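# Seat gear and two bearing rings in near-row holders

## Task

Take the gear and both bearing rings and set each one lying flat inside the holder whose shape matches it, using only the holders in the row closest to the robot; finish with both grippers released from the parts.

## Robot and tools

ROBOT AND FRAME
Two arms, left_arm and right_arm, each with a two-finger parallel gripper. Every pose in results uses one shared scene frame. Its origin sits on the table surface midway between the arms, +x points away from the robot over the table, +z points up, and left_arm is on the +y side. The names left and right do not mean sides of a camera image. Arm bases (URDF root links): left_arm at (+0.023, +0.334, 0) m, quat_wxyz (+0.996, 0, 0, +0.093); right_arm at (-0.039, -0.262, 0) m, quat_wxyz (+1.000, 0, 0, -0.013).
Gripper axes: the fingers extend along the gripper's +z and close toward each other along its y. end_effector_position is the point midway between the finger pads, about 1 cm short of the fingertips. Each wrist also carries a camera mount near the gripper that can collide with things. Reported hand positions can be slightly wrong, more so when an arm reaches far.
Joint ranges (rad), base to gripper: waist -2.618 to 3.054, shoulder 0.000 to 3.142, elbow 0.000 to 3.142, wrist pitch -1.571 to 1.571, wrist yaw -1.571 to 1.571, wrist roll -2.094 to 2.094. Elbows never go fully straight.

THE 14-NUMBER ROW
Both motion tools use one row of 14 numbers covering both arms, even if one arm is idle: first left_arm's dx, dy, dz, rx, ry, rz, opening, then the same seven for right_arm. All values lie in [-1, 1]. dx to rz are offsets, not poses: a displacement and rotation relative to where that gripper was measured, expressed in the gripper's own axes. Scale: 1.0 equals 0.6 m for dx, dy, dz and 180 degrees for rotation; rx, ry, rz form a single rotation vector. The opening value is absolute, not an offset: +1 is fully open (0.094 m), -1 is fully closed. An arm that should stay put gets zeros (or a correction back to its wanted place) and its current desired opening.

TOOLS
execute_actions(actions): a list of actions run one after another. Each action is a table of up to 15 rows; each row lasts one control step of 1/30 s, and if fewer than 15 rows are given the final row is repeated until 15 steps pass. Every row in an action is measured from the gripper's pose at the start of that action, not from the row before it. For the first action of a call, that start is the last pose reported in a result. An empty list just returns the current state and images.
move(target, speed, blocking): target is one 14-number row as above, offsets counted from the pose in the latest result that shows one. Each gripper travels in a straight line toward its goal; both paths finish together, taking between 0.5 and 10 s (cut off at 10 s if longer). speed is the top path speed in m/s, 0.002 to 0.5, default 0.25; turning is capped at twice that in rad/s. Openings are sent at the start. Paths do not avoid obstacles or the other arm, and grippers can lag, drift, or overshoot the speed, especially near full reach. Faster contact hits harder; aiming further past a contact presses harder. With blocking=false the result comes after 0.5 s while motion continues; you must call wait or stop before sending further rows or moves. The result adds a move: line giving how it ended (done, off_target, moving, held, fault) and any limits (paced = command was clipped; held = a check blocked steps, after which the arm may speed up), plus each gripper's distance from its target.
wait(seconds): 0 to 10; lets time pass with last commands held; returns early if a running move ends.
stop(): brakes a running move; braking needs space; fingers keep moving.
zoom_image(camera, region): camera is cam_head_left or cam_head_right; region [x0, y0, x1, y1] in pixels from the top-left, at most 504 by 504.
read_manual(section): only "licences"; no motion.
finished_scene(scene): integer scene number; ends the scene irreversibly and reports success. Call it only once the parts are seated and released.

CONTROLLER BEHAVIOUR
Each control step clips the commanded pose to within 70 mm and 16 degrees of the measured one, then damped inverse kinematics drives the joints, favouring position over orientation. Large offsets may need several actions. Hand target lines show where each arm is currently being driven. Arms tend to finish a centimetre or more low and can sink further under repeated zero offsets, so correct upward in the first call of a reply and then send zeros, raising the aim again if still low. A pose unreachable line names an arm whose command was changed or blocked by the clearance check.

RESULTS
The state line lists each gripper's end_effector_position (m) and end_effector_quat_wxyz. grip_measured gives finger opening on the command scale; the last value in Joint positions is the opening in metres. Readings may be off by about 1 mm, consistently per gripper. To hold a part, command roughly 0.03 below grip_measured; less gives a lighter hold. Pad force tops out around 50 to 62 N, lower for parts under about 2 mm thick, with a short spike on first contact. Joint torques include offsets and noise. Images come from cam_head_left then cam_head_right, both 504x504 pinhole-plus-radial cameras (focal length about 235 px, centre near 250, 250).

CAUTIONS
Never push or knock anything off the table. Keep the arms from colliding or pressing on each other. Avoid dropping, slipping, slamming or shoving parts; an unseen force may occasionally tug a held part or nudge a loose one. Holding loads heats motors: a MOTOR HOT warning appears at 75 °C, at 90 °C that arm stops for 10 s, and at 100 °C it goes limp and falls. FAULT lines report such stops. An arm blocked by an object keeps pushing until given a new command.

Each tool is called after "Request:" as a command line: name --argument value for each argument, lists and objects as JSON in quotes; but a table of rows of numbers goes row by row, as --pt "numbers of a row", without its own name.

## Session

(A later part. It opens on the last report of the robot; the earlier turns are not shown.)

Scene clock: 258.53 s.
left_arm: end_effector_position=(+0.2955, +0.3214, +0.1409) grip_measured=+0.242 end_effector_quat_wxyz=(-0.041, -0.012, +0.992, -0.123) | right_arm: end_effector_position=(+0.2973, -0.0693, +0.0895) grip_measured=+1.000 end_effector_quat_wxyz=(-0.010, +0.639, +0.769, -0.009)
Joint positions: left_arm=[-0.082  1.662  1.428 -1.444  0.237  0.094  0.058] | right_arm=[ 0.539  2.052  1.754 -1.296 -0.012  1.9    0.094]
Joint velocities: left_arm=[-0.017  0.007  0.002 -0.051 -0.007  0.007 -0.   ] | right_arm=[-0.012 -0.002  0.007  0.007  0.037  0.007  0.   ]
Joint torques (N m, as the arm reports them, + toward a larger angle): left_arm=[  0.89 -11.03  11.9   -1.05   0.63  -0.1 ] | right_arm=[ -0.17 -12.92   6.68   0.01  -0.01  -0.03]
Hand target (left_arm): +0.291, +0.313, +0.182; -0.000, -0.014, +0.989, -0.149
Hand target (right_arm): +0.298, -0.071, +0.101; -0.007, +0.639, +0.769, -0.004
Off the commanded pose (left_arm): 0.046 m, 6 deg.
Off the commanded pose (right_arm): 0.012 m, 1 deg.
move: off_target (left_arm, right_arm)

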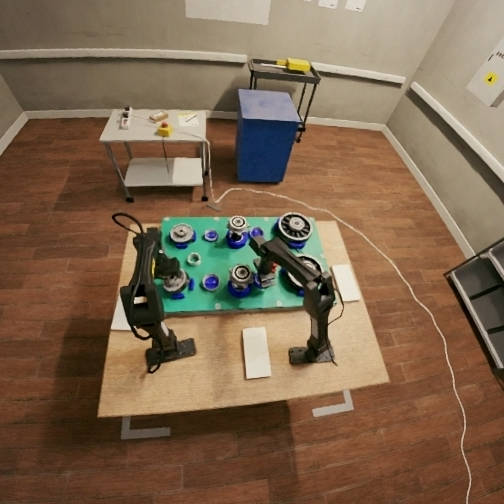

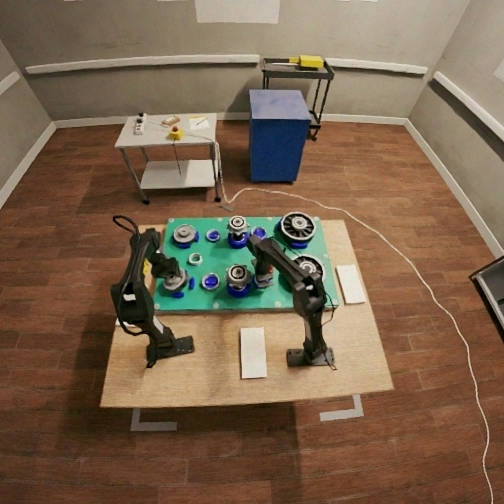

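Request:
execute_actions --actions '[[[0.014,-0.032,-0.0625,0.010,-0.028,0,0.2, -0.002,0,-0.021,0,0,0,1],[0.015,-0.034,-0.063,0.003,-0.030,0,0.2, -0.002,0,-0.022,0,0,0,1],[0.0155,-0.035,-0.0635,-0.004,-0.032,0.001,0.2, -0.002,0,-0.023,0,0,0,1],[0.016,-0.037,-0.064,-0.010,-0.034,0.002,0.2, -0.002,0,-0.024,0,0,0,1],[0.017,-0.039,-0.0645,-0.017,-0.036,0.002,0.2, -0.002,0,-0.025,0,0,0,1],[0.0175,-0.040,-0.065,-0.024,-0.038,0.003,0.2, -0.002,0,-0.026,0,0,0,1],[0.018,-0.042,-0.0655,-0.031,-0.039,0.004,0.2, -0.002,0,-0.027,0,0,0,1],[0.019,-0.044,-0.066,-0.037,-0.041,0.004,0.2, -0.002,0,-0.028,0,0,0,1],[0.0195,-0.045,-0.0665,-0.044,-0.043,0.005,0.2, -0.002,0,-0.029,0,0,0,1],[0.020,-0.047,-0.067,-0.051,-0.045,0.005,0.2, -0.002,0,-0.030,0,0,0,1],[0.021,-0.049,-0.0675,-0.058,-0.047,0.006,0.2, -0.002,0,-0.031,0,0,0,1],[0.0215,-0.050,-0.068,-0.064,-0.048,0.007,0.2, -0.002,0,-0.032,0,0,0,1],[0.022,-0.052,-0.0685,-0.071,-0.050,0.007,0.2, -0.002,0,-0.033,0,0,0,1],[0.023,-0.054,-0.069,-0.078,-0.052,0.008,0.2, -0.002,0,-0.034,0,0,0,1]]]'

Request:
wait --seconds 1

Request:
zoom_image --camera "cam_head_right" --region '[150, 245, 210, 305]'

Request:
zoom_image --camera "cam_head_left" --region '[150, 245, 210, 305]'

Scene clock: 285.43 s.
left_arm: end_effector_position=(+0.2864, +0.3027, +0.1559) grip_measured=+0.242 end_effector_quat_wxyz=(-0.009, +0.011, +1.000, -0.018) | right_arm: end_effector_position=(+0.2990, -0.0681, +0.1023) grip_measured=+1.000 end_effector_quat_wxyz=(-0.009, +0.639, +0.769, -0.006)
Joint positions: left_arm=[-0.283  1.563  1.408 -1.431  0.036 -0.075  0.058] | right_arm=[ 0.539  2.052  1.805 -1.341 -0.014  1.9    0.094]
Joint velocities: left_arm=[-0.466 -0.081  0.007 -0.007 -0.315 -0.418  0.001] | right_arm=[-0.017 -0.007  0.071 -0.154 -0.022 -0.007  0.   ]
Joint torques (N m, as the arm reports them, + toward a larger angle): left_arm=[  0.19 -10.46   9.66  -0.32   0.12  -0.03] | right_arm=[ -0.26 -12.01   6.9   -0.01   0.01  -0.01]
Hand target (left_arm): +0.284, +0.303, +0.188; +0.044, -0.006, +0.999, -0.005
Hand target (right_arm): +0.298, -0.071, +0.110; -0.010, +0.639, +0.769, -0.009
Off the commanded pose (left_arm): 0.034 m, 6 deg.
Off the commanded pose (right_arm): 0.008 m, 0 deg.

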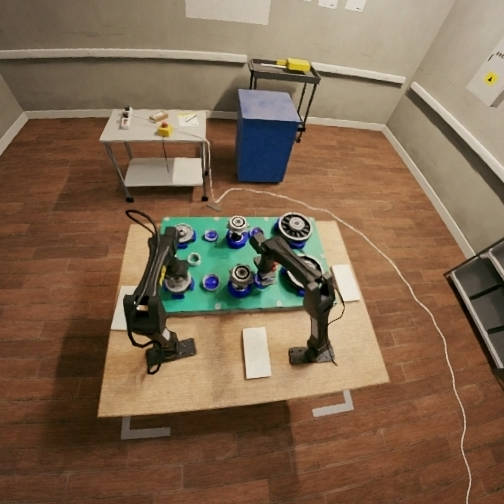

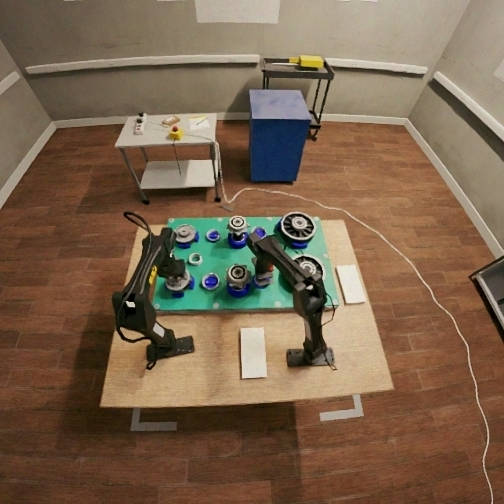

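Scene clock: 286.43 s.
left_arm: end_effector_position=(+0.2859, +0.3024, +0.1568) grip_measured=+0.242 end_effector_quat_wxyz=(-0.005, -0.003, +1.000, +0.001) | right_arm: end_effector_position=(+0.2977, -0.0688, +0.1031) grip_measured=+1.000 end_effector_quat_wxyz=(-0.011, +0.639, +0.769, -0.008)
Joint positions: left_arm=[-0.309  1.559  1.408 -1.432 -0.001 -0.129  0.058] | right_arm=[ 0.539  2.052  1.808 -1.349 -0.014  1.901  0.094]
Joint velocities: left_arm=[ 0.002  0.002 -0.017  0.007 -0.051  0.007  0.   ] | right_arm=[ 0.007 -0.027 -0.012 -0.037  0.081  0.037  0.   ]
Joint torques (N m, as the arm reports them, + toward a larger angle): left_arm=[  0.06 -10.48   9.52  -0.25   0.04  -0.07] | right_arm=[ -0.26 -11.74   6.81  -0.02   0.02  -0.04]
Hand target (left_arm): +0.284, +0.303, +0.188; +0.044, -0.006, +0.999, -0.005
Hand target (right_arm): +0.298, -0.071, +0.110; -0.010, +0.640, +0.769, -0.009
Off the commanded pose (left_arm): 0.033 m, 5 deg.
Off the commanded pose (right_arm): 0.007 m, 0 deg.
wait: 1.00 s; at rest by 0.47 s

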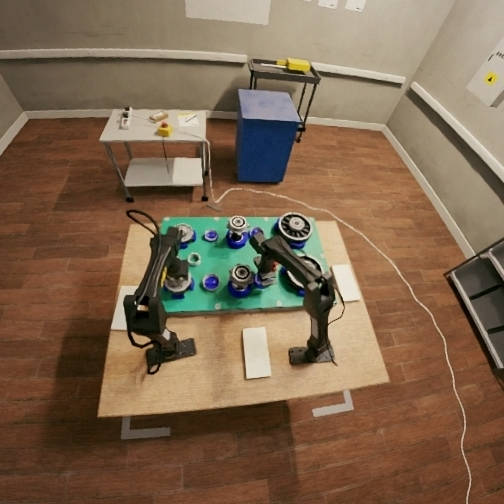

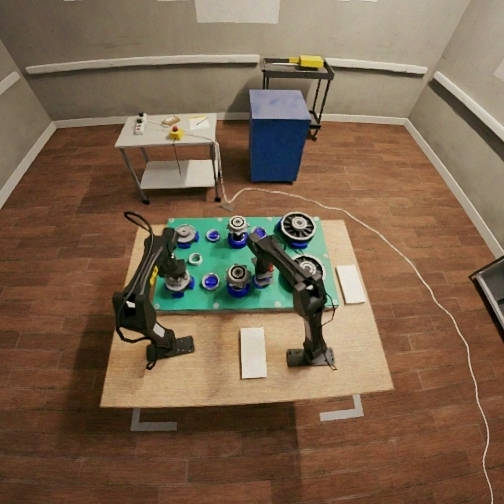

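Region (150, 245, 210, 305) of cam_head_right's 504x504 image, scaled by 8.400, with more detail than that image has.

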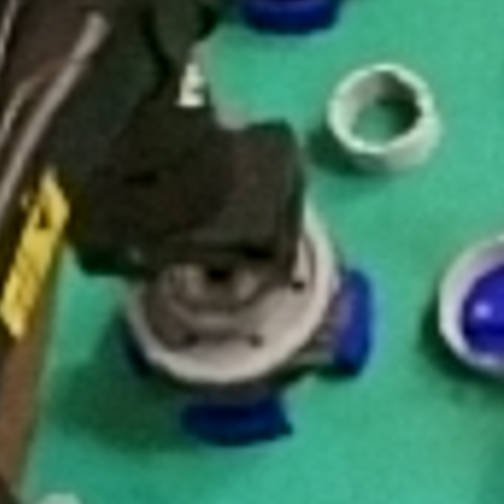

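Region (150, 245, 210, 305) of cam_head_left's 504x504 image, scaled by 8.400, with more detail than that image has.

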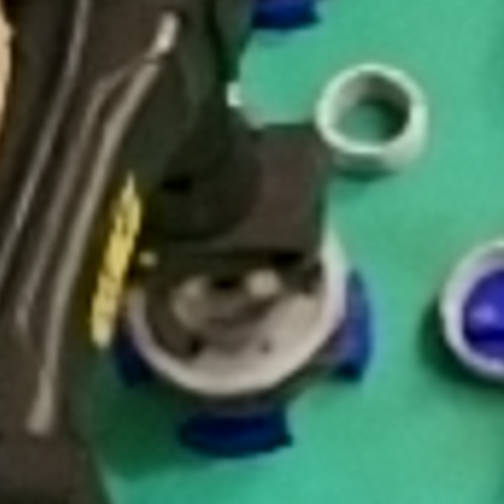

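Request:
execute_actions --actions '[[[0.0025,0.002,-0.050,0,-0.031,0,0.2, -0.002,0,-0.006,0,0,0,1],[0.002,0.003,-0.047,0,-0.031,0,0.2, -0.002,0,-0.002,0,0,0,1],[0.0015,0.004,-0.045,0,-0.031,0,0.2, -0.002,0,0.002,0,0,0,1],[0.001,0.005,-0.042,0,-0.031,0,0.2, -0.002,0,0.005,0,0,0,1],[0.0005,0.006,-0.040,0,-0.031,0,0.2, -0.002,0,0.008,0,0,0,1],[0,0.007,-0.037,0,-0.031,0,0.2, -0.002,0,0.010,0,0,0,1],[-0.0005,0.008,-0.035,0,-0.031,0,0.2, -0.002,0,0.010,0,0,0,1],[-0.001,0.009,-0.032,0,-0.031,0,0.2, -0.002,0,0.010,0,0,0,1],[-0.0015,0.010,-0.030,0,-0.031,0,0.2, -0.002,0,0.010,0,0,0,0.9],[-0.002,0.011,-0.027,0,-0.031,0,0.2, -0.002,0,0.010,0,0,0,0.75],[-0.0025,0.012,-0.025,0,-0.031,0,0.2, -0.002,0,0.010,0,0,0,0.6],[-0.003,0.0125,-0.023,0,-0.031,0,0.2, -0.002,0,0.010,0,0,0,0.5],[-0.0035,0.013,-0.021,0,-0.031,0,0.2, -0.002,0,0.010,0,0,0,0.4],[-0.0035,0.013,-0.019,0,-0.031,0,0.2, -0.002,0,0.010,0,0,0,0.3],[-0.0035,0.013,-0.019,0,-0.031,0,0.2, -0.002,0,0.010,0,0,0,0.2]]]'

Request:
wait --seconds 1

Request:
zoom_image --camera "cam_head_right" --region '[150, 245, 210, 305]'

Request:
zoom_image --camera "cam_head_left" --region '[150, 245, 210, 305]'

Scene clock: 312.60 s.
left_arm: end_effector_position=(+0.2780, +0.3084, +0.1369) grip_measured=+0.242 end_effector_quat_wxyz=(-0.022, -0.004, +1.000, +0.007) | right_arm: end_effector_position=(+0.2975, -0.0685, +0.0999) grip_measured=+0.281 end_effector_quat_wxyz=(-0.012, +0.639, +0.769, -0.008)
Joint positions: left_arm=[-0.296  1.555  1.325 -1.386 -0.009 -0.118  0.058] | right_arm=[ 0.539  2.052  1.795 -1.337 -0.016  1.9    0.06 ]
Joint velocities: left_arm=[ 0.017 -0.007 -0.1    0.154 -0.037 -0.066  0.   ] | right_arm=[ 0.007  0.007  0.007  0.037  0.022 -0.037  0.022]
Joint torques (N m, as the arm reports them, + toward a larger angle): left_arm=[  0.87 -10.48   9.87  -0.21   0.04  -0.01] | right_arm=[ -0.32 -11.61   4.09   0.36   0.     0.02]
Hand target (left_arm): +0.286, +0.310, +0.167; +0.043, -0.004, +0.999, +0.001
Hand target (right_arm): +0.298, -0.070, +0.097; -0.011, +0.639, +0.769, -0.009
Off the commanded pose (left_arm): 0.033 m, 8 deg.
Off the commanded pose (right_arm): 0.003 m, 0 deg.

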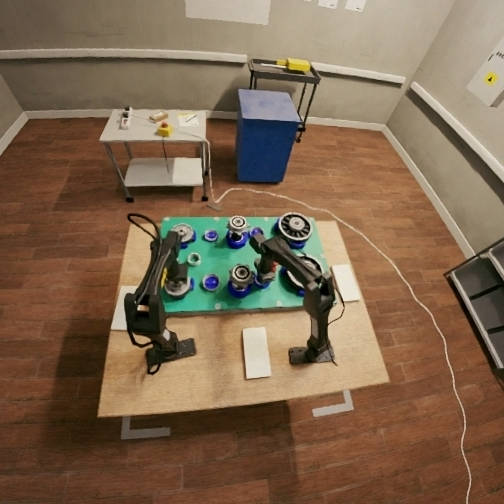

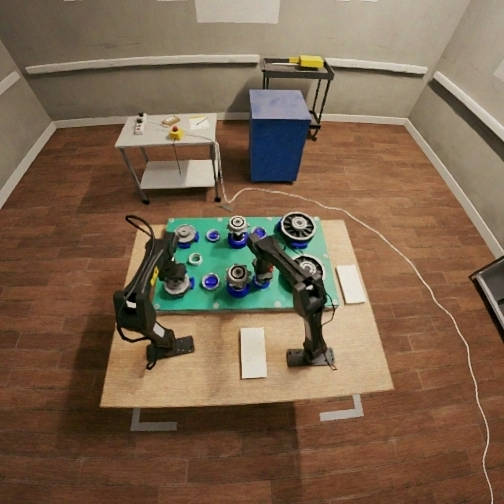

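Scene clock: 313.60 s.
left_arm: end_effector_position=(+0.2816, +0.3089, +0.1361) grip_measured=+0.242 end_effector_quat_wxyz=(-0.014, -0.003, +1.000, +0.008) | right_arm: end_effector_position=(+0.2977, -0.0684, +0.0999) grip_measured=+0.302 end_effector_quat_wxyz=(-0.011, +0.639, +0.769, -0.008)
Joint positions: left_arm=[-0.294  1.554  1.321 -1.368 -0.012 -0.114  0.058] | right_arm=[ 0.539  2.052  1.795 -1.336 -0.016  1.9    0.061]
Joint velocities: left_arm=[ 0.007 -0.007  0.002  0.007 -0.037  0.022 -0.001] | right_arm=[-0.017  0.007  0.007  0.022  0.022 -0.007 -0.   ]
Joint torques (N m, as the arm reports them, + toward a larger angle): left_arm=[  0.83 -10.26   9.68  -0.13   0.09   0.04] | right_arm=[ -0.24 -11.59   4.32   0.41   0.     0.  ]
Hand target (left_arm): +0.286, +0.310, +0.167; +0.043, -0.004, +0.999, +0.001
Hand target (right_arm): +0.298, -0.070, +0.097; -0.011, +0.639, +0.769, -0.009
Off the commanded pose (left_arm): 0.033 m, 7 deg.
Off the commanded pose (right_arm): 0.003 m, 0 deg.
wait: 1.00 s; at rest by 0.33 s

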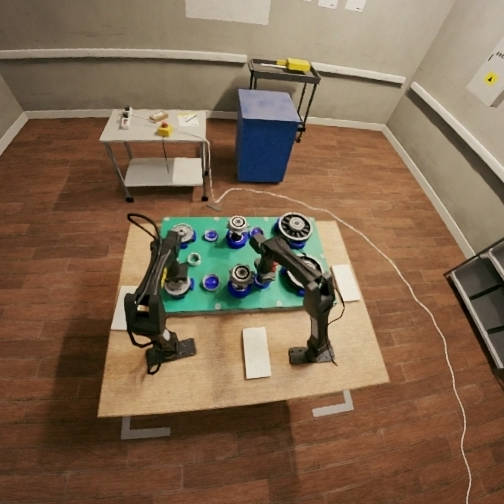

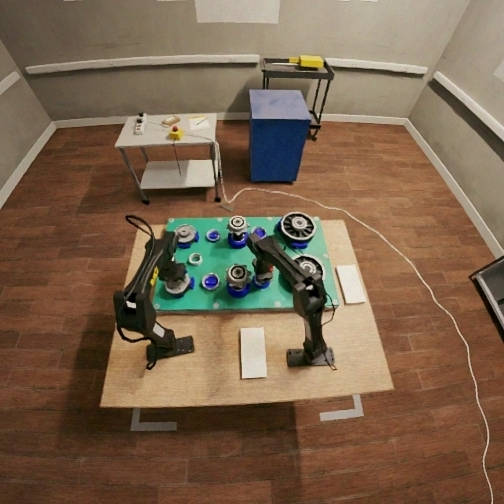

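Region (150, 245, 210, 305) of cam_head_right's 504x504 image, scaled by 8.400, with more detail than that image has.

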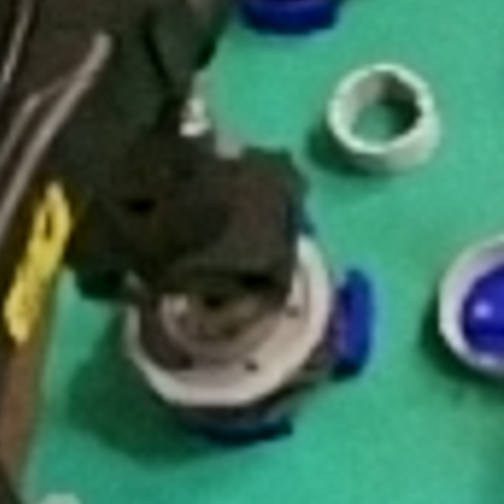

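Region (150, 245, 210, 305) of cam_head_left's 504x504 image, scaled by 8.400, with more detail than that image has.

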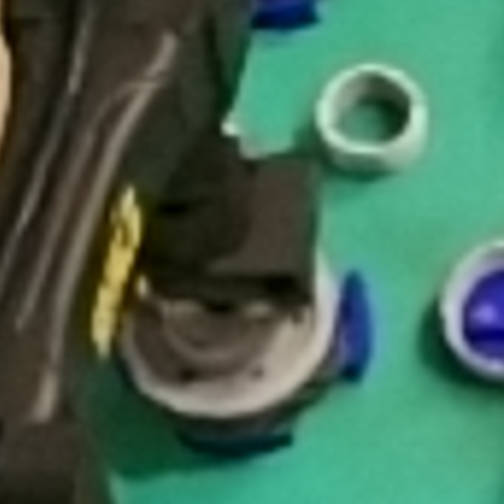

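Request:
execute_actions --actions '[[[-0.011,0.0025,-0.054,0.005,-0.037,0,0.2, 0,0,-0.005,0,0,0,0.26],[-0.013,0.0025,-0.0545,0.005,-0.037,0,0.2, 0,0,-0.012,0,0,0,0.26],[-0.015,0.0025,-0.055,0.005,-0.038,0,0.2, 0,0,-0.019,0,0,0,0.26],[-0.017,0.0025,-0.055,0.005,-0.038,0,0.2, 0,0,-0.026,0,0,0,0.26],[-0.019,0.0025,-0.0555,0.005,-0.039,0,0.2, 0,0,-0.033,0,0,0,0.26],[-0.021,0.0025,-0.056,0.005,-0.040,0,0.2, 0,0,-0.040,0,0,0,0.26],[-0.023,0.0025,-0.056,0.005,-0.040,0,0.2, 0,0,-0.047,0,0,0,0.26],[-0.025,0.0025,-0.0565,0.005,-0.041,0,0.2, 0,0,-0.054,0,0,0,0.26],[-0.027,0.0025,-0.057,0.005,-0.041,0,0.2, 0,0,-0.061,0,0,0,0.26],[-0.029,0.0025,-0.057,0.005,-0.042,0,0.2, 0,0,-0.068,0,0,0,0.26],[-0.031,0.0025,-0.0575,0.005,-0.043,0,0.2, 0,0,-0.075,0,0,0,0.26],[-0.033,0.0025,-0.0575,0.005,-0.043,0,0.2, 0,0,-0.080,0,0,0,0.26],[-0.0345,0.0025,-0.058,0.005,-0.044,0,0.2, 0,0,-0.085,0,0,0,0.26],[-0.0357,0.0025,-0.058,0.005,-0.044,0,0.2, 0,0,-0.09,0,0,0,0.26]]]'

Request:
wait --seconds 1

Request:
zoom_image --camera "cam_head_right" --region '[150, 245, 210, 305]'

Request:
zoom_image --camera "cam_head_left" --region '[150, 245, 210, 305]'

Request:
zoom_image --camera "cam_head_left" --region '[235, 240, 295, 300]'

Scene clock: 332.60 s.
left_arm: end_effector_position=(+0.2832, +0.3101, +0.1362) grip_measured=+0.242 end_effector_quat_wxyz=(-0.012, -0.002, +1.000, +0.007) | right_arm: end_effector_position=(+0.3079, -0.0623, +0.1499) grip_measured=+0.302 end_effector_quat_wxyz=(-0.001, +0.639, +0.769, +0.021)
Joint positions: left_arm=[-0.289  1.555  1.323 -1.364 -0.012 -0.107  0.058] | right_arm=[ 0.539  2.057  2.001 -1.476 -0.017  1.9    0.061]
Joint velocities: left_arm=[-0.007  0.017  0.071 -0.007  0.037  0.066 -0.   ] | right_arm=[-0.017 -0.032  0.457 -0.359  0.022 -0.022  0.001]
Joint torques (N m, as the arm reports them, + toward a larger angle): left_arm=[ 0.73 -8.19 12.7  -0.02  0.06  0.01] | right_arm=[ -0.13 -10.15   6.47   0.02  -0.02   0.02]
Hand target (left_arm): +0.301, +0.310, +0.170; +0.054, -0.003, +0.999, -0.000
Hand target (right_arm): +0.299, -0.069, +0.154; -0.011, +0.639, +0.769, -0.005
Off the commanded pose (left_arm): 0.040 m, 8 deg.
Off the commanded pose (right_arm): 0.011 m, 3 deg.

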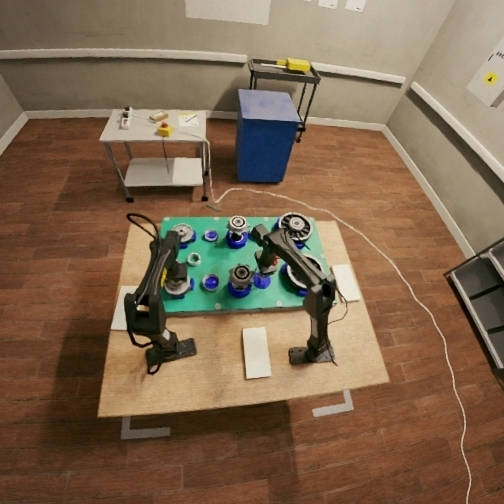

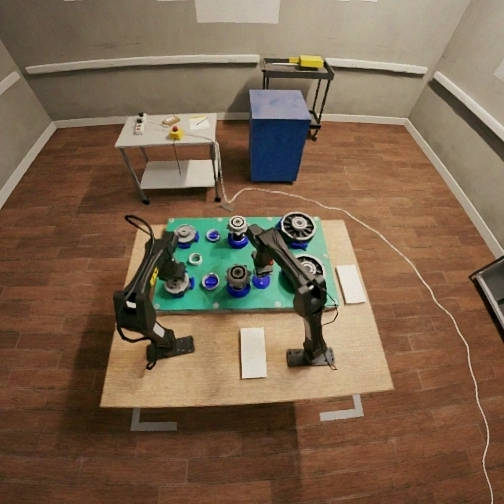

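Scene clock: 333.60 s.
left_arm: end_effector_position=(+0.2863, +0.3099, +0.1364) grip_measured=+0.242 end_effector_quat_wxyz=(-0.008, -0.001, +1.000, +0.007) | right_arm: end_effector_position=(+0.3005, -0.0664, +0.1497) grip_measured=+0.302 end_effector_quat_wxyz=(-0.010, +0.639, +0.769, -0.001)
Joint positions: left_arm=[-0.289  1.559  1.327 -1.356 -0.013 -0.105  0.058] | right_arm=[ 0.539  2.072  2.024 -1.531 -0.017  1.9    0.061]
Joint velocities: left_arm=[-0.012 -0.012  0.002  0.037  0.037 -0.022  0.   ] | right_arm=[-0.007  0.002  0.012 -0.007  0.007 -0.022  0.001]
Joint torques (N m, as the arm reports them, + toward a larger angle): left_arm=[ 0.87 -8.49 12.46 -0.07  0.04  0.03] | right_arm=[ -0.17 -11.68   6.58  -0.03  -0.01   0.01]
Hand target (left_arm): +0.301, +0.310, +0.170; +0.054, -0.003, +0.999, -0.000
Hand target (right_arm): +0.299, -0.069, +0.154; -0.010, +0.639, +0.769, -0.005
Off the commanded pose (left_arm): 0.038 m, 7 deg.
Off the commanded pose (right_arm): 0.005 m, 1 deg.
wait: 1.00 s; at rest by 0.50 s

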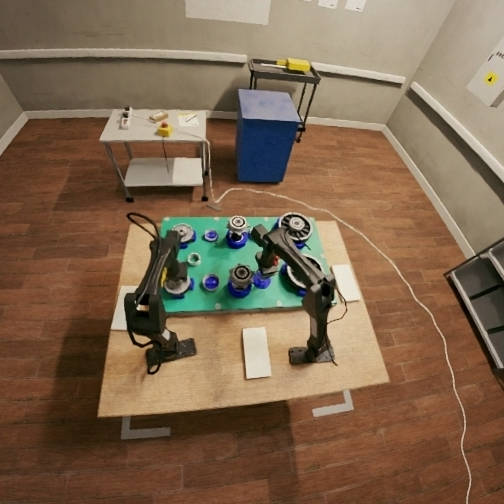

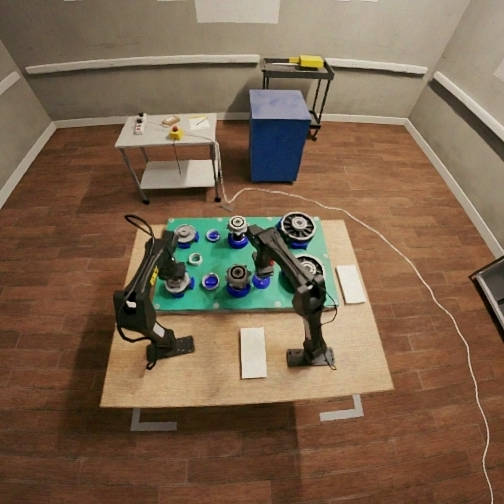

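Region (150, 245, 210, 305) of cam_head_right's 504x504 image, scaled by 8.400, with more detail than that image has.

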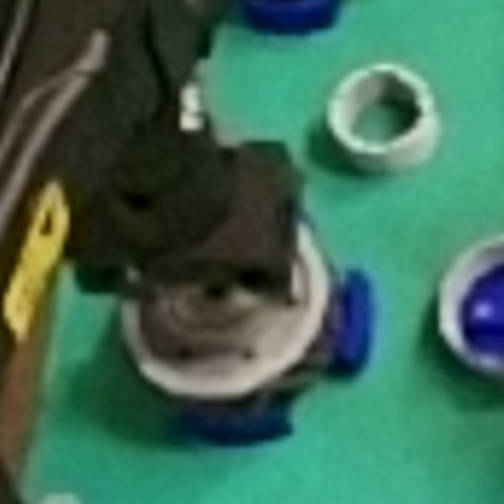

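Region (150, 245, 210, 305) of cam_head_left's 504x504 image, scaled by 8.400, with more detail than that image has.

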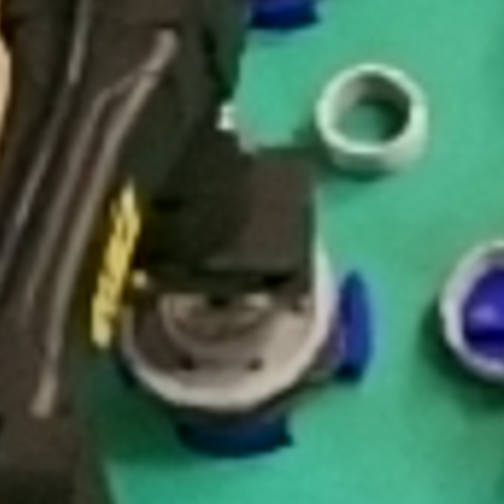

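Region (235, 240, 295, 300) of cam_head_left's 504x504 image, scaled by 8.400, with more detail than that image has.

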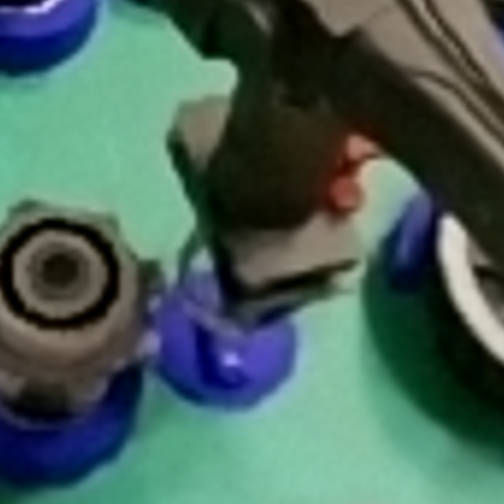

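Request:
execute_actions --actions '[[[-0.030,0.001,-0.057,0.0045,-0.040,0,0.2, 0.001,-0.004,-0.007,0,0,0,0.26],[-0.031,0.001,-0.057,0.0045,-0.040,0,0.2, 0.002,-0.010,-0.007,0,0,0,0.26],[-0.032,0.001,-0.057,0.0045,-0.040,0,0.2, 0.003,-0.017,-0.007,0,0,0,0.26],[-0.033,0.001,-0.0575,0.0045,-0.040,0,0.2, 0.0045,-0.025,-0.007,0,0,0,0.26],[-0.034,0.0005,-0.0575,0.0045,-0.040,0,0.2, 0.006,-0.033,-0.007,0,0,0,0.26],[-0.035,0.0005,-0.058,0.0045,-0.040,0,0.2, 0.0075,-0.041,-0.007,0,0,0,0.26],[-0.036,0,-0.058,0.0045,-0.040,0,0.2, 0.009,-0.049,-0.007,0,0,0,0.26],[-0.037,0,-0.058,0.0045,-0.040,0,0.2, 0.0105,-0.057,-0.007,0,0,0,0.26],[-0.038,0,-0.0585,0.0045,-0.040,0,0.2, 0.012,-0.065,-0.007,0,0,0,0.26],[-0.039,0,-0.0585,0.0045,-0.040,0,0.2, 0.0135,-0.073,-0.007,0,0,0,0.26],[-0.040,-0.0005,-0.059,0.0045,-0.040,0,0.2, 0.015,-0.081,-0.007,0,0,0,0.26],[-0.041,-0.0005,-0.059,0.0045,-0.040,0,0.2, 0.0165,-0.09,-0.007,0,0,0,0.26],[-0.042,-0.001,-0.059,0.0045,-0.040,0,0.2, 0.018,-0.10,-0.007,0,0,0,0.26],[-0.043,-0.001,-0.059,0.0045,-0.040,0,0.2, 0.02,-0.11,-0.007,0,0,0,0.26],[-0.0437,-0.001,-0.059,0.0045,-0.040,0,0.2, 0.022,-0.12,-0.007,0,0,0,0.26]]]'

Request:
wait --seconds 1

Request:
zoom_image --camera "cam_head_right" --region '[150, 245, 210, 305]'

Request:
zoom_image --camera "cam_head_left" --region '[150, 245, 210, 305]'

Scene clock: 351.80 s.
left_arm: end_effector_position=(+0.2953, +0.3090, +0.1352) grip_measured=+0.242 end_effector_quat_wxyz=(-0.008, +0.000, +1.000, +0.007) | right_arm: end_effector_position=(+0.2381, -0.0708, +0.1479) grip_measured=+0.302 end_effector_quat_wxyz=(-0.017, +0.631, +0.775, -0.021)
Joint positions: left_arm=[-0.289  1.594  1.358 -1.353 -0.013 -0.103  0.058] | right_arm=[ 0.617  1.874  1.734 -1.481 -0.02   1.957  0.061]
Joint velocities: left_arm=[-0.007  0.066  0.071  0.007  0.081 -0.066  0.   ] | right_arm=[ 0.261 -0.608 -0.75   0.198 -0.037  0.286  0.001]
Joint torques (N m, as the arm reports them, + toward a larger angle): left_arm=[ 0.45 -9.1  12.79 -0.13  0.06 -0.02] | right_arm=[  0.65 -11.57   4.71   0.18  -0.06   0.16]
Hand target (left_arm): +0.310, +0.309, +0.171; +0.055, -0.002, +0.998, -0.000
Hand target (right_arm): +0.228, -0.068, +0.154; -0.012, +0.639, +0.769, -0.004
Off the commanded pose (left_arm): 0.040 m, 7 deg.
Off the commanded pose (right_arm): 0.014 m, 3 deg.

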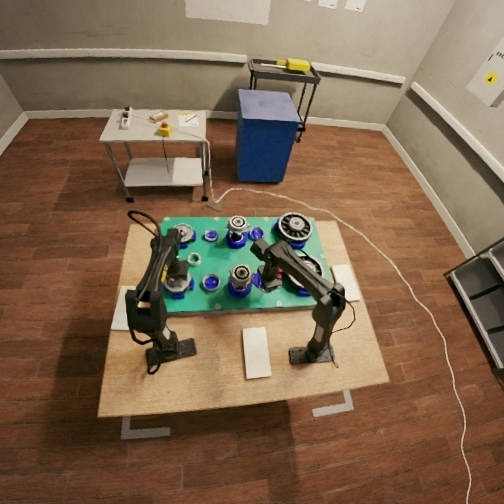

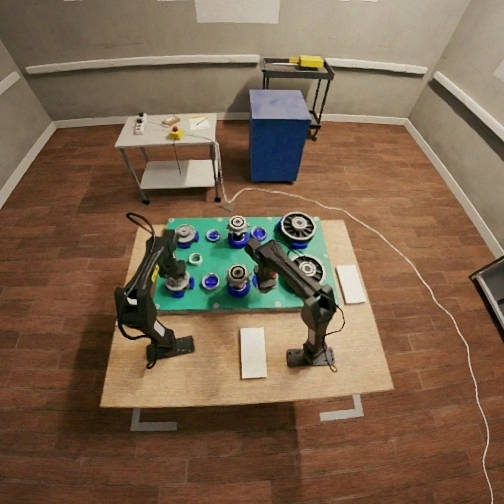

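Scene clock: 352.80 s.
left_arm: end_effector_position=(+0.2968, +0.3088, +0.1348) grip_measured=+0.242 end_effector_quat_wxyz=(-0.008, +0.000, +1.000, +0.007) | right_arm: end_effector_position=(+0.2287, -0.0664, +0.1528) grip_measured=+0.302 end_effector_quat_wxyz=(-0.016, +0.635, +0.772, -0.008)
Joint positions: left_arm=[-0.289  1.599  1.361 -1.35  -0.013 -0.103  0.058] | right_arm=[ 0.641  1.829  1.696 -1.463 -0.026  1.991  0.061]
Joint velocities: left_arm=[-0.002 -0.007  0.017  0.007 -0.037 -0.051 -0.002] | right_arm=[-0.007  0.017 -0.002 -0.037  0.022  0.007  0.   ]
Joint torques (N m, as the arm reports them, + toward a larger angle): left_arm=[ 0.64 -9.18 12.72 -0.14  0.05  0.02] | right_arm=[  0.03 -10.67   4.05   0.35   0.06   0.15]
Hand target (left_arm): +0.310, +0.309, +0.171; +0.055, -0.002, +0.998, -0.000
Hand target (right_arm): +0.228, -0.068, +0.154; -0.012, +0.639, +0.769, -0.004
Off the commanded pose (left_arm): 0.040 m, 7 deg.
Off the commanded pose (right_arm): 0.003 m, 1 deg.
wait: 1.00 s; at rest by 0.47 s

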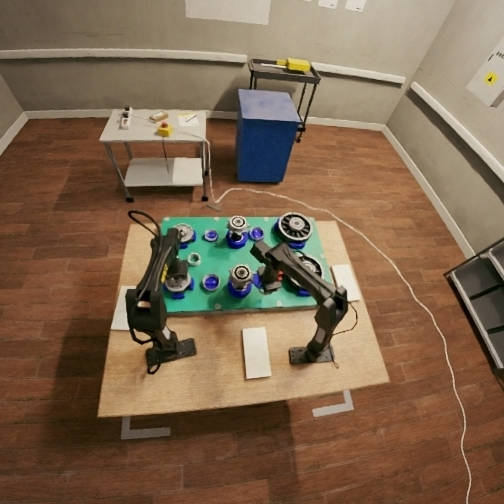

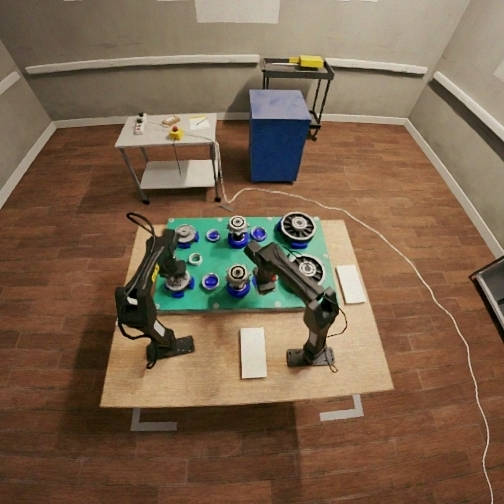

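Region (150, 245, 210, 305) of cam_head_right's 504x504 image, scaled by 8.400, with more detail than that image has.

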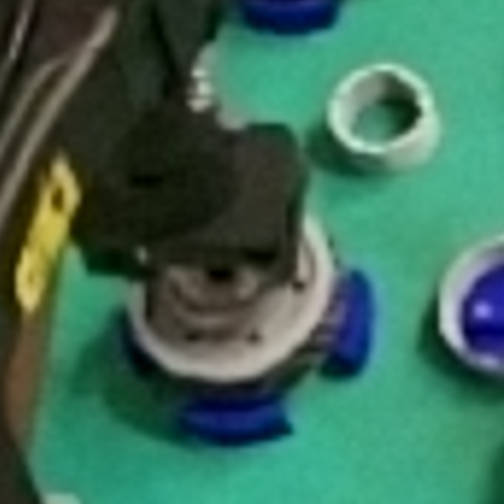

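Region (150, 245, 210, 305) of cam_head_left's 504x504 image, scaled by 8.400, with more detail than that image has.

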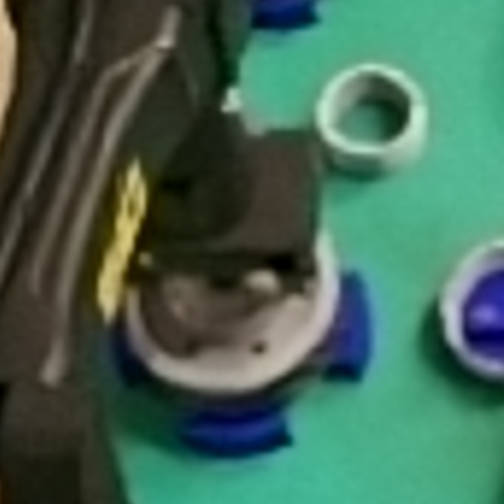

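Request:
execute_actions --actions '[[[-0.0255,0.001,-0.060,0.0045,-0.040,0,0.2, 0.002,-0.004,-0.003,0,0,-0.005,0.26],[-0.025,0.001,-0.058,0.0045,-0.040,0,0.2, 0.005,-0.010,-0.003,0,0,-0.012,0.26],[-0.024,0.001,-0.056,0.0045,-0.040,0,0.2, 0.008,-0.017,-0.003,0,0,-0.02,0.26],[-0.0235,0.001,-0.054,0.0045,-0.039,0,0.2, 0.012,-0.025,-0.003,0,0,-0.03,0.26],[-0.023,0.001,-0.052,0.0045,-0.039,0,0.2, 0.016,-0.033,-0.003,0,0,-0.04,0.26],[-0.022,0.001,-0.050,0.0045,-0.039,0,0.2, 0.020,-0.041,-0.003,0,0,-0.05,0.26],[-0.0215,0.0015,-0.048,0.0045,-0.039,0,0.2, 0.024,-0.049,-0.003,0,0,-0.06,0.26],[-0.021,0.0015,-0.046,0.0045,-0.038,0,0.2, 0.028,-0.057,-0.003,0,0,-0.07,0.26],[-0.020,0.0015,-0.044,0.0045,-0.038,0,0.2, 0.032,-0.065,-0.003,0,0,-0.08,0.26],[-0.0195,0.0015,-0.042,0.0045,-0.038,0,0.2, 0.036,-0.073,-0.003,0,0,-0.09,0.26],[-0.019,0.0015,-0.040,0.0045,-0.038,0,0.2, 0.040,-0.081,-0.003,0,0,-0.10,0.26],[-0.018,0.0017,-0.038,0.0045,-0.037,0,0.2, 0.044,-0.09,-0.003,0,0,-0.11,0.26],[-0.0175,0.0017,-0.036,0.0045,-0.037,0,0.2, 0.048,-0.099,-0.003,0,0,-0.12,0.26],[-0.017,0.0017,-0.035,0.0045,-0.037,0,0.2, 0.053,-0.108,-0.003,0,0,-0.13,0.26],[-0.0165,0.0017,-0.034,0.0045,-0.037,0,0.2, 0.057,-0.116,-0.003,0,0,-0.14,0.26]]]'

Request:
wait --seconds 1

Request:
zoom_image --camera "cam_head_right" --region '[150, 245, 210, 305]'

Request:
zoom_image --camera "cam_head_left" --region '[150, 245, 210, 305]'

Scene clock: 387.73 s.
left_arm: end_effector_position=(+0.3005, +0.3088, +0.1314) grip_measured=+0.242 end_effector_quat_wxyz=(+0.002, +0.002, +1.000, +0.007) | right_arm: end_effector_position=(+0.1664, -0.0500, +0.1517) grip_measured=+0.302 end_effector_quat_wxyz=(-0.020, +0.500, +0.866, -0.018)
Joint positions: left_arm=[-0.289  1.594  1.343 -1.317 -0.015 -0.099  0.058] | right_arm=[ 0.808  1.706  1.544 -1.454 -0.028  1.828  0.061]
Joint velocities: left_arm=[-0.007 -0.071 -0.1    0.125 -0.051 -0.022  0.001] | right_arm=[ 0.452 -0.374 -0.31  -0.022 -0.007 -0.359 -0.   ]
Joint torques (N m, as the arm reports them, + toward a larger angle): left_arm=[ 0.79 -9.55  7.95 -0.02  0.11  0.02] | right_arm=[  0.45 -10.     4.55   0.3    0.03  -0.1 ]
Hand target (left_arm): +0.306, +0.310, +0.154; +0.050, -0.000, +0.999, -0.000
Hand target (right_arm): +0.155, -0.048, +0.157; -0.016, +0.453, +0.892, -0.007
Off the commanded pose (left_arm): 0.025 m, 6 deg.
Off the commanded pose (right_arm): 0.014 m, 7 deg.

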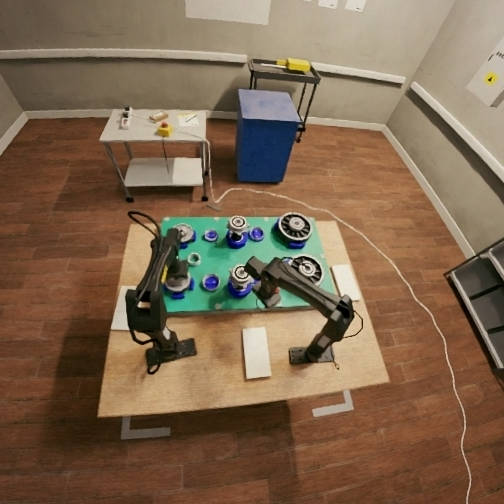

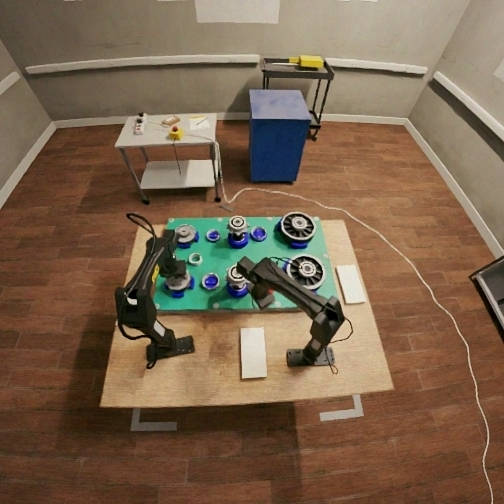

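Scene clock: 388.73 s.
left_arm: end_effector_position=(+0.3005, +0.3089, +0.1311) grip_measured=+0.242 end_effector_quat_wxyz=(+0.005, +0.002, +1.000, +0.007) | right_arm: end_effector_position=(+0.1544, -0.0451, +0.1549) grip_measured=+0.302 end_effector_quat_wxyz=(-0.022, +0.457, +0.889, -0.013)
Joint positions: left_arm=[-0.289  1.589  1.337 -1.311 -0.015 -0.099  0.058] | right_arm=[ 0.845  1.681  1.528 -1.454 -0.035  1.766  0.061]
Joint velocities: left_arm=[-0.012  0.007  0.002  0.081 -0.081 -0.037 -0.001] | right_arm=[ 0.027  0.012 -0.017 -0.066  0.081 -0.022 -0.   ]
Joint torques (N m, as the arm reports them, + toward a larger angle): left_arm=[ 1.02 -9.59  7.99  0.05  0.1  -0.03] | right_arm=[-0.1  -9.26  4.35  0.27  0.05 -0.05]
Hand target (left_arm): +0.306, +0.310, +0.154; +0.050, -0.000, +0.999, -0.000
Hand target (right_arm): +0.155, -0.048, +0.156; -0.016, +0.453, +0.891, -0.007
Off the commanded pose (left_arm): 0.025 m, 5 deg.
Off the commanded pose (right_arm): 0.003 m, 1 deg.
wait: 1.00 s; at rest by 0.43 s

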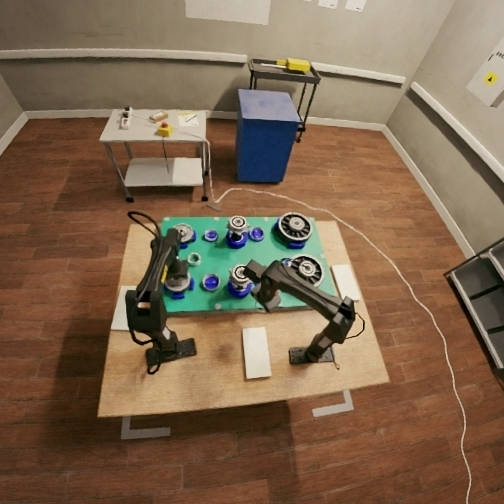

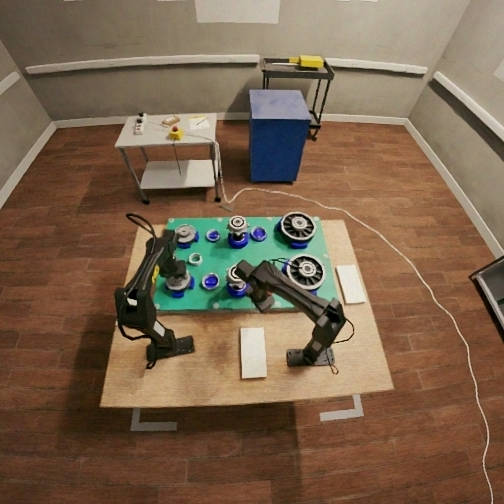

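Region (150, 245, 210, 305) of cam_head_right's 504x504 image, scaled by 8.400, with more detail than that image has.

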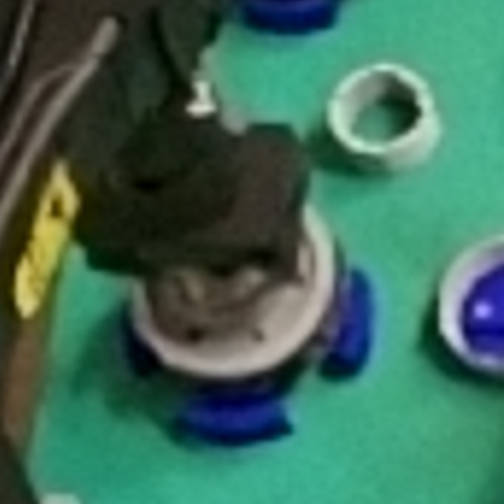

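Region (150, 245, 210, 305) of cam_head_left's 504x504 image, scaled by 8.400, with more detail than that image has.

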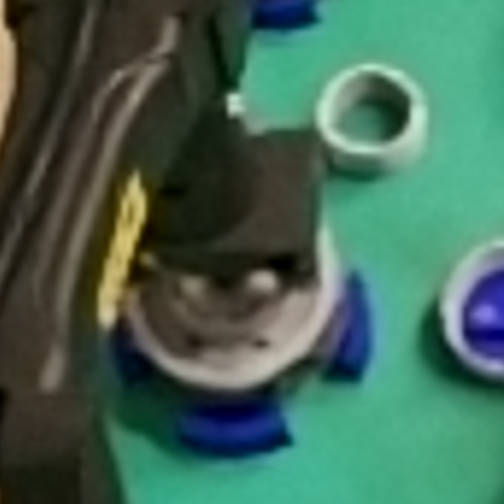

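Request:
execute_actions --actions '[[[-0.010,0.0016,-0.041,0.0045,-0.029,0,0.2, 0.004,0.001,0,0,0.002,-0.003,0.26],[-0.009,0.0016,-0.042,0.0045,-0.029,0,0.2, 0.011,0.002,0.002,0,0.004,-0.007,0.26],[-0.008,0.0016,-0.043,0.0045,-0.028,0,0.2, 0.019,0.003,0.004,0,0.005,-0.012,0.26],[-0.007,0.0016,-0.043,0.0045,-0.028,0,0.2, 0.028,0.0045,0.007,0,0.005,-0.017,0.26],[-0.006,0.0016,-0.043,0.0045,-0.028,0,0.2, 0.037,0.006,0.009,0,0.005,-0.023,0.26],[-0.005,0.0016,-0.043,0.0045,-0.027,0,0.2, 0.046,0.0075,0.012,0,0.005,-0.028,0.26],[-0.004,0.0016,-0.043,0.0045,-0.027,0,0.2, 0.055,0.009,0.014,0,0.005,-0.034,0.26],[-0.003,0.0016,-0.043,0.0045,-0.027,0,0.2, 0.064,0.010,0.016,0,0.005,-0.039,0.26],[-0.002,0.0016,-0.043,0.0045,-0.026,0,0.2, 0.073,0.0115,0.019,0,0.005,-0.045,0.26],[-0.001,0.0016,-0.043,0.0045,-0.026,0,0.2, 0.082,0.013,0.021,0,0.005,-0.050,0.26],[0,0.0016,-0.043,0.0045,-0.026,0,0.2, 0.091,0.0145,0.023,0,0.005,-0.056,0.26],[0.001,0.0016,-0.043,0.0045,-0.025,0,0.2, 0.10,0.016,0.026,0,0.005,-0.061,0.26],[0.0015,0.0016,-0.043,0.0045,-0.025,0,0.2, 0.11,0.0175,0.028,0,0.005,-0.067,0.26],[0.002,0.0016,-0.043,0.0045,-0.025,0,0.2, 0.12,0.019,0.031,0,0.005,-0.072,0.26],[0.0025,0.0016,-0.043,0.0045,-0.025,0,0.2, 0.129,0.0205,0.033,0,0.005,-0.078,0.26]]]'

Request:
wait --seconds 1

Request:
zoom_image --camera "cam_head_right" --region '[150, 245, 210, 305]'

Request:
zoom_image --camera "cam_head_left" --region '[150, 245, 210, 305]'

Scene clock: 403.87 s.
left_arm: end_effector_position=(+0.2984, +0.3095, +0.1308) grip_measured=+0.242 end_effector_quat_wxyz=(+0.006, +0.003, +1.000, +0.008) | right_arm: end_effector_position=(+0.1173, +0.0029, +0.1342) grip_measured=+0.302 end_effector_quat_wxyz=(-0.033, +0.368, +0.929, -0.030)
Joint positions: left_arm=[-0.289  1.578  1.324 -1.306 -0.018 -0.097  0.058] | right_arm=[ 1.03   1.776  1.554 -1.421 -0.053  1.757  0.061]
Joint velocities: left_arm=[ 0.007 -0.022 -0.022 -0.051  0.037 -0.051  0.   ] | right_arm=[ 0.427  0.344  0.232  0.139 -0.066 -0.095 -0.   ]
Joint torques (N m, as the arm reports them, + toward a larger angle): left_arm=[ 0.86 -9.83  8.32 -0.18  0.09  0.02] | right_arm=[ 0.53 -8.68  7.19  0.29 -0.08 -0.11]
Hand target (left_arm): +0.298, +0.310, +0.155; +0.044, +0.002, +0.999, -0.000
Hand target (right_arm): +0.117, +0.024, +0.138; -0.029, +0.344, +0.938, -0.005
Off the commanded pose (left_arm): 0.026 m, 4 deg.
Off the commanded pose (right_arm): 0.022 m, 4 deg.

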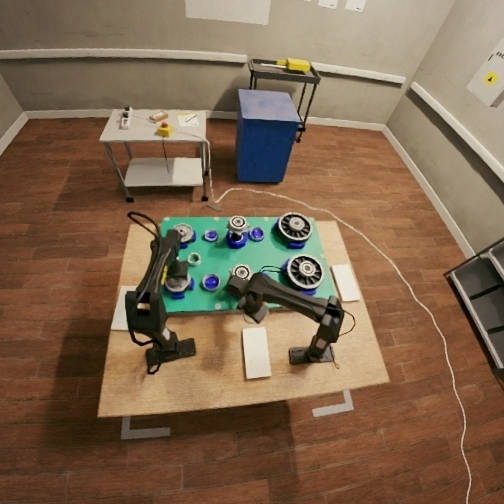

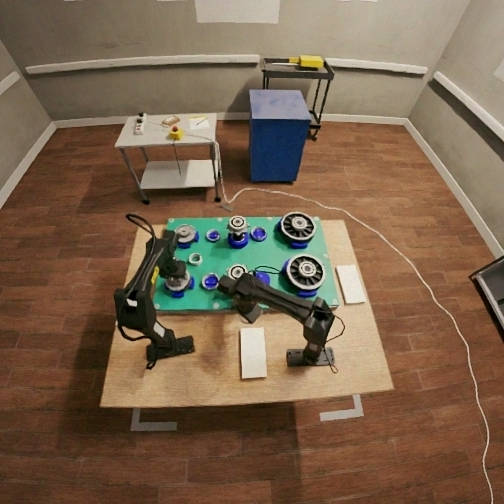

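Scene clock: 404.87 s.
left_arm: end_effector_position=(+0.2978, +0.3096, +0.1307) grip_measured=+0.242 end_effector_quat_wxyz=(+0.006, +0.003, +1.000, +0.008) | right_arm: end_effector_position=(+0.1117, +0.0175, +0.1310) grip_measured=+0.302 end_effector_quat_wxyz=(-0.035, +0.349, +0.936, -0.022)
Joint positions: left_arm=[-0.289  1.576  1.322 -1.306 -0.018 -0.097  0.058] | right_arm=[ 1.065  1.799  1.57  -1.399 -0.061  1.75   0.061]
Joint velocities: left_arm=[ 0.007 -0.012 -0.007 -0.022  0.037 -0.066  0.   ] | right_arm=[-0.007  0.007 -0.007  0.022  0.051 -0.066  0.   ]
Joint torques (N m, as the arm reports them, + toward a larger angle): left_arm=[ 0.75 -9.58  8.38 -0.16  0.14 -0.02] | right_arm=[-0.33 -9.19  7.03  0.25  0.02 -0.06]
Hand target (left_arm): +0.298, +0.310, +0.155; +0.044, +0.002, +0.999, -0.000
Hand target (right_arm): +0.117, +0.024, +0.138; -0.029, +0.345, +0.938, -0.005
Off the commanded pose (left_arm): 0.026 m, 4 deg.
Off the commanded pose (right_arm): 0.012 m, 2 deg.
wait: 1.00 s; at rest by 0.30 s

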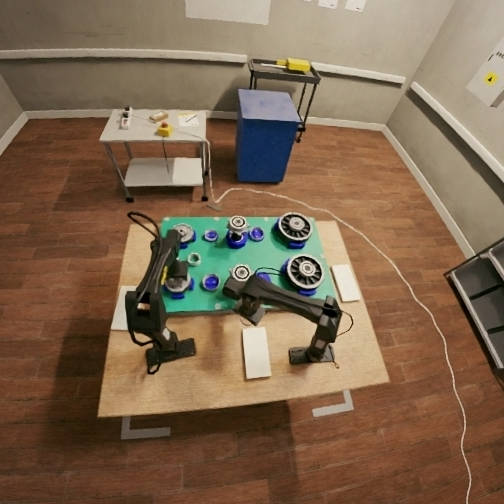

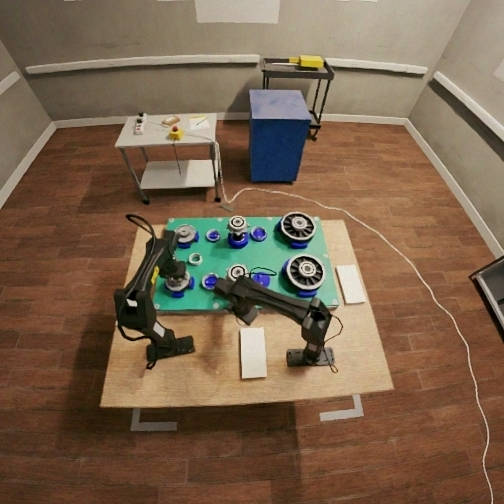

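Region (150, 245, 210, 305) of cam_head_right's 504x504 image, scaled by 8.400, with more detail than that image has.

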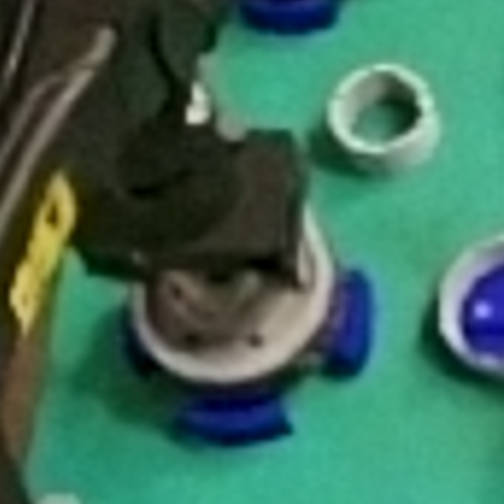

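Region (150, 245, 210, 305) of cam_head_left's 504x504 image, scaled by 8.400, with more detail than that image has.

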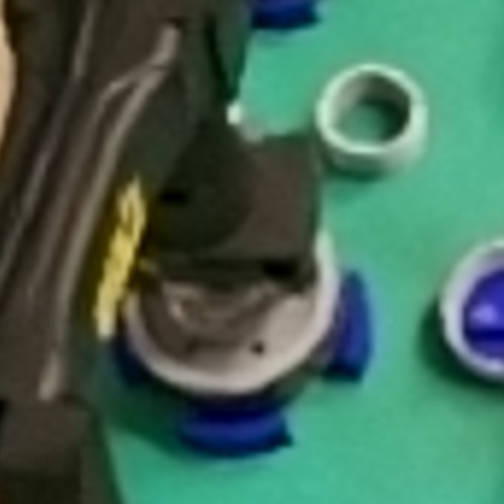

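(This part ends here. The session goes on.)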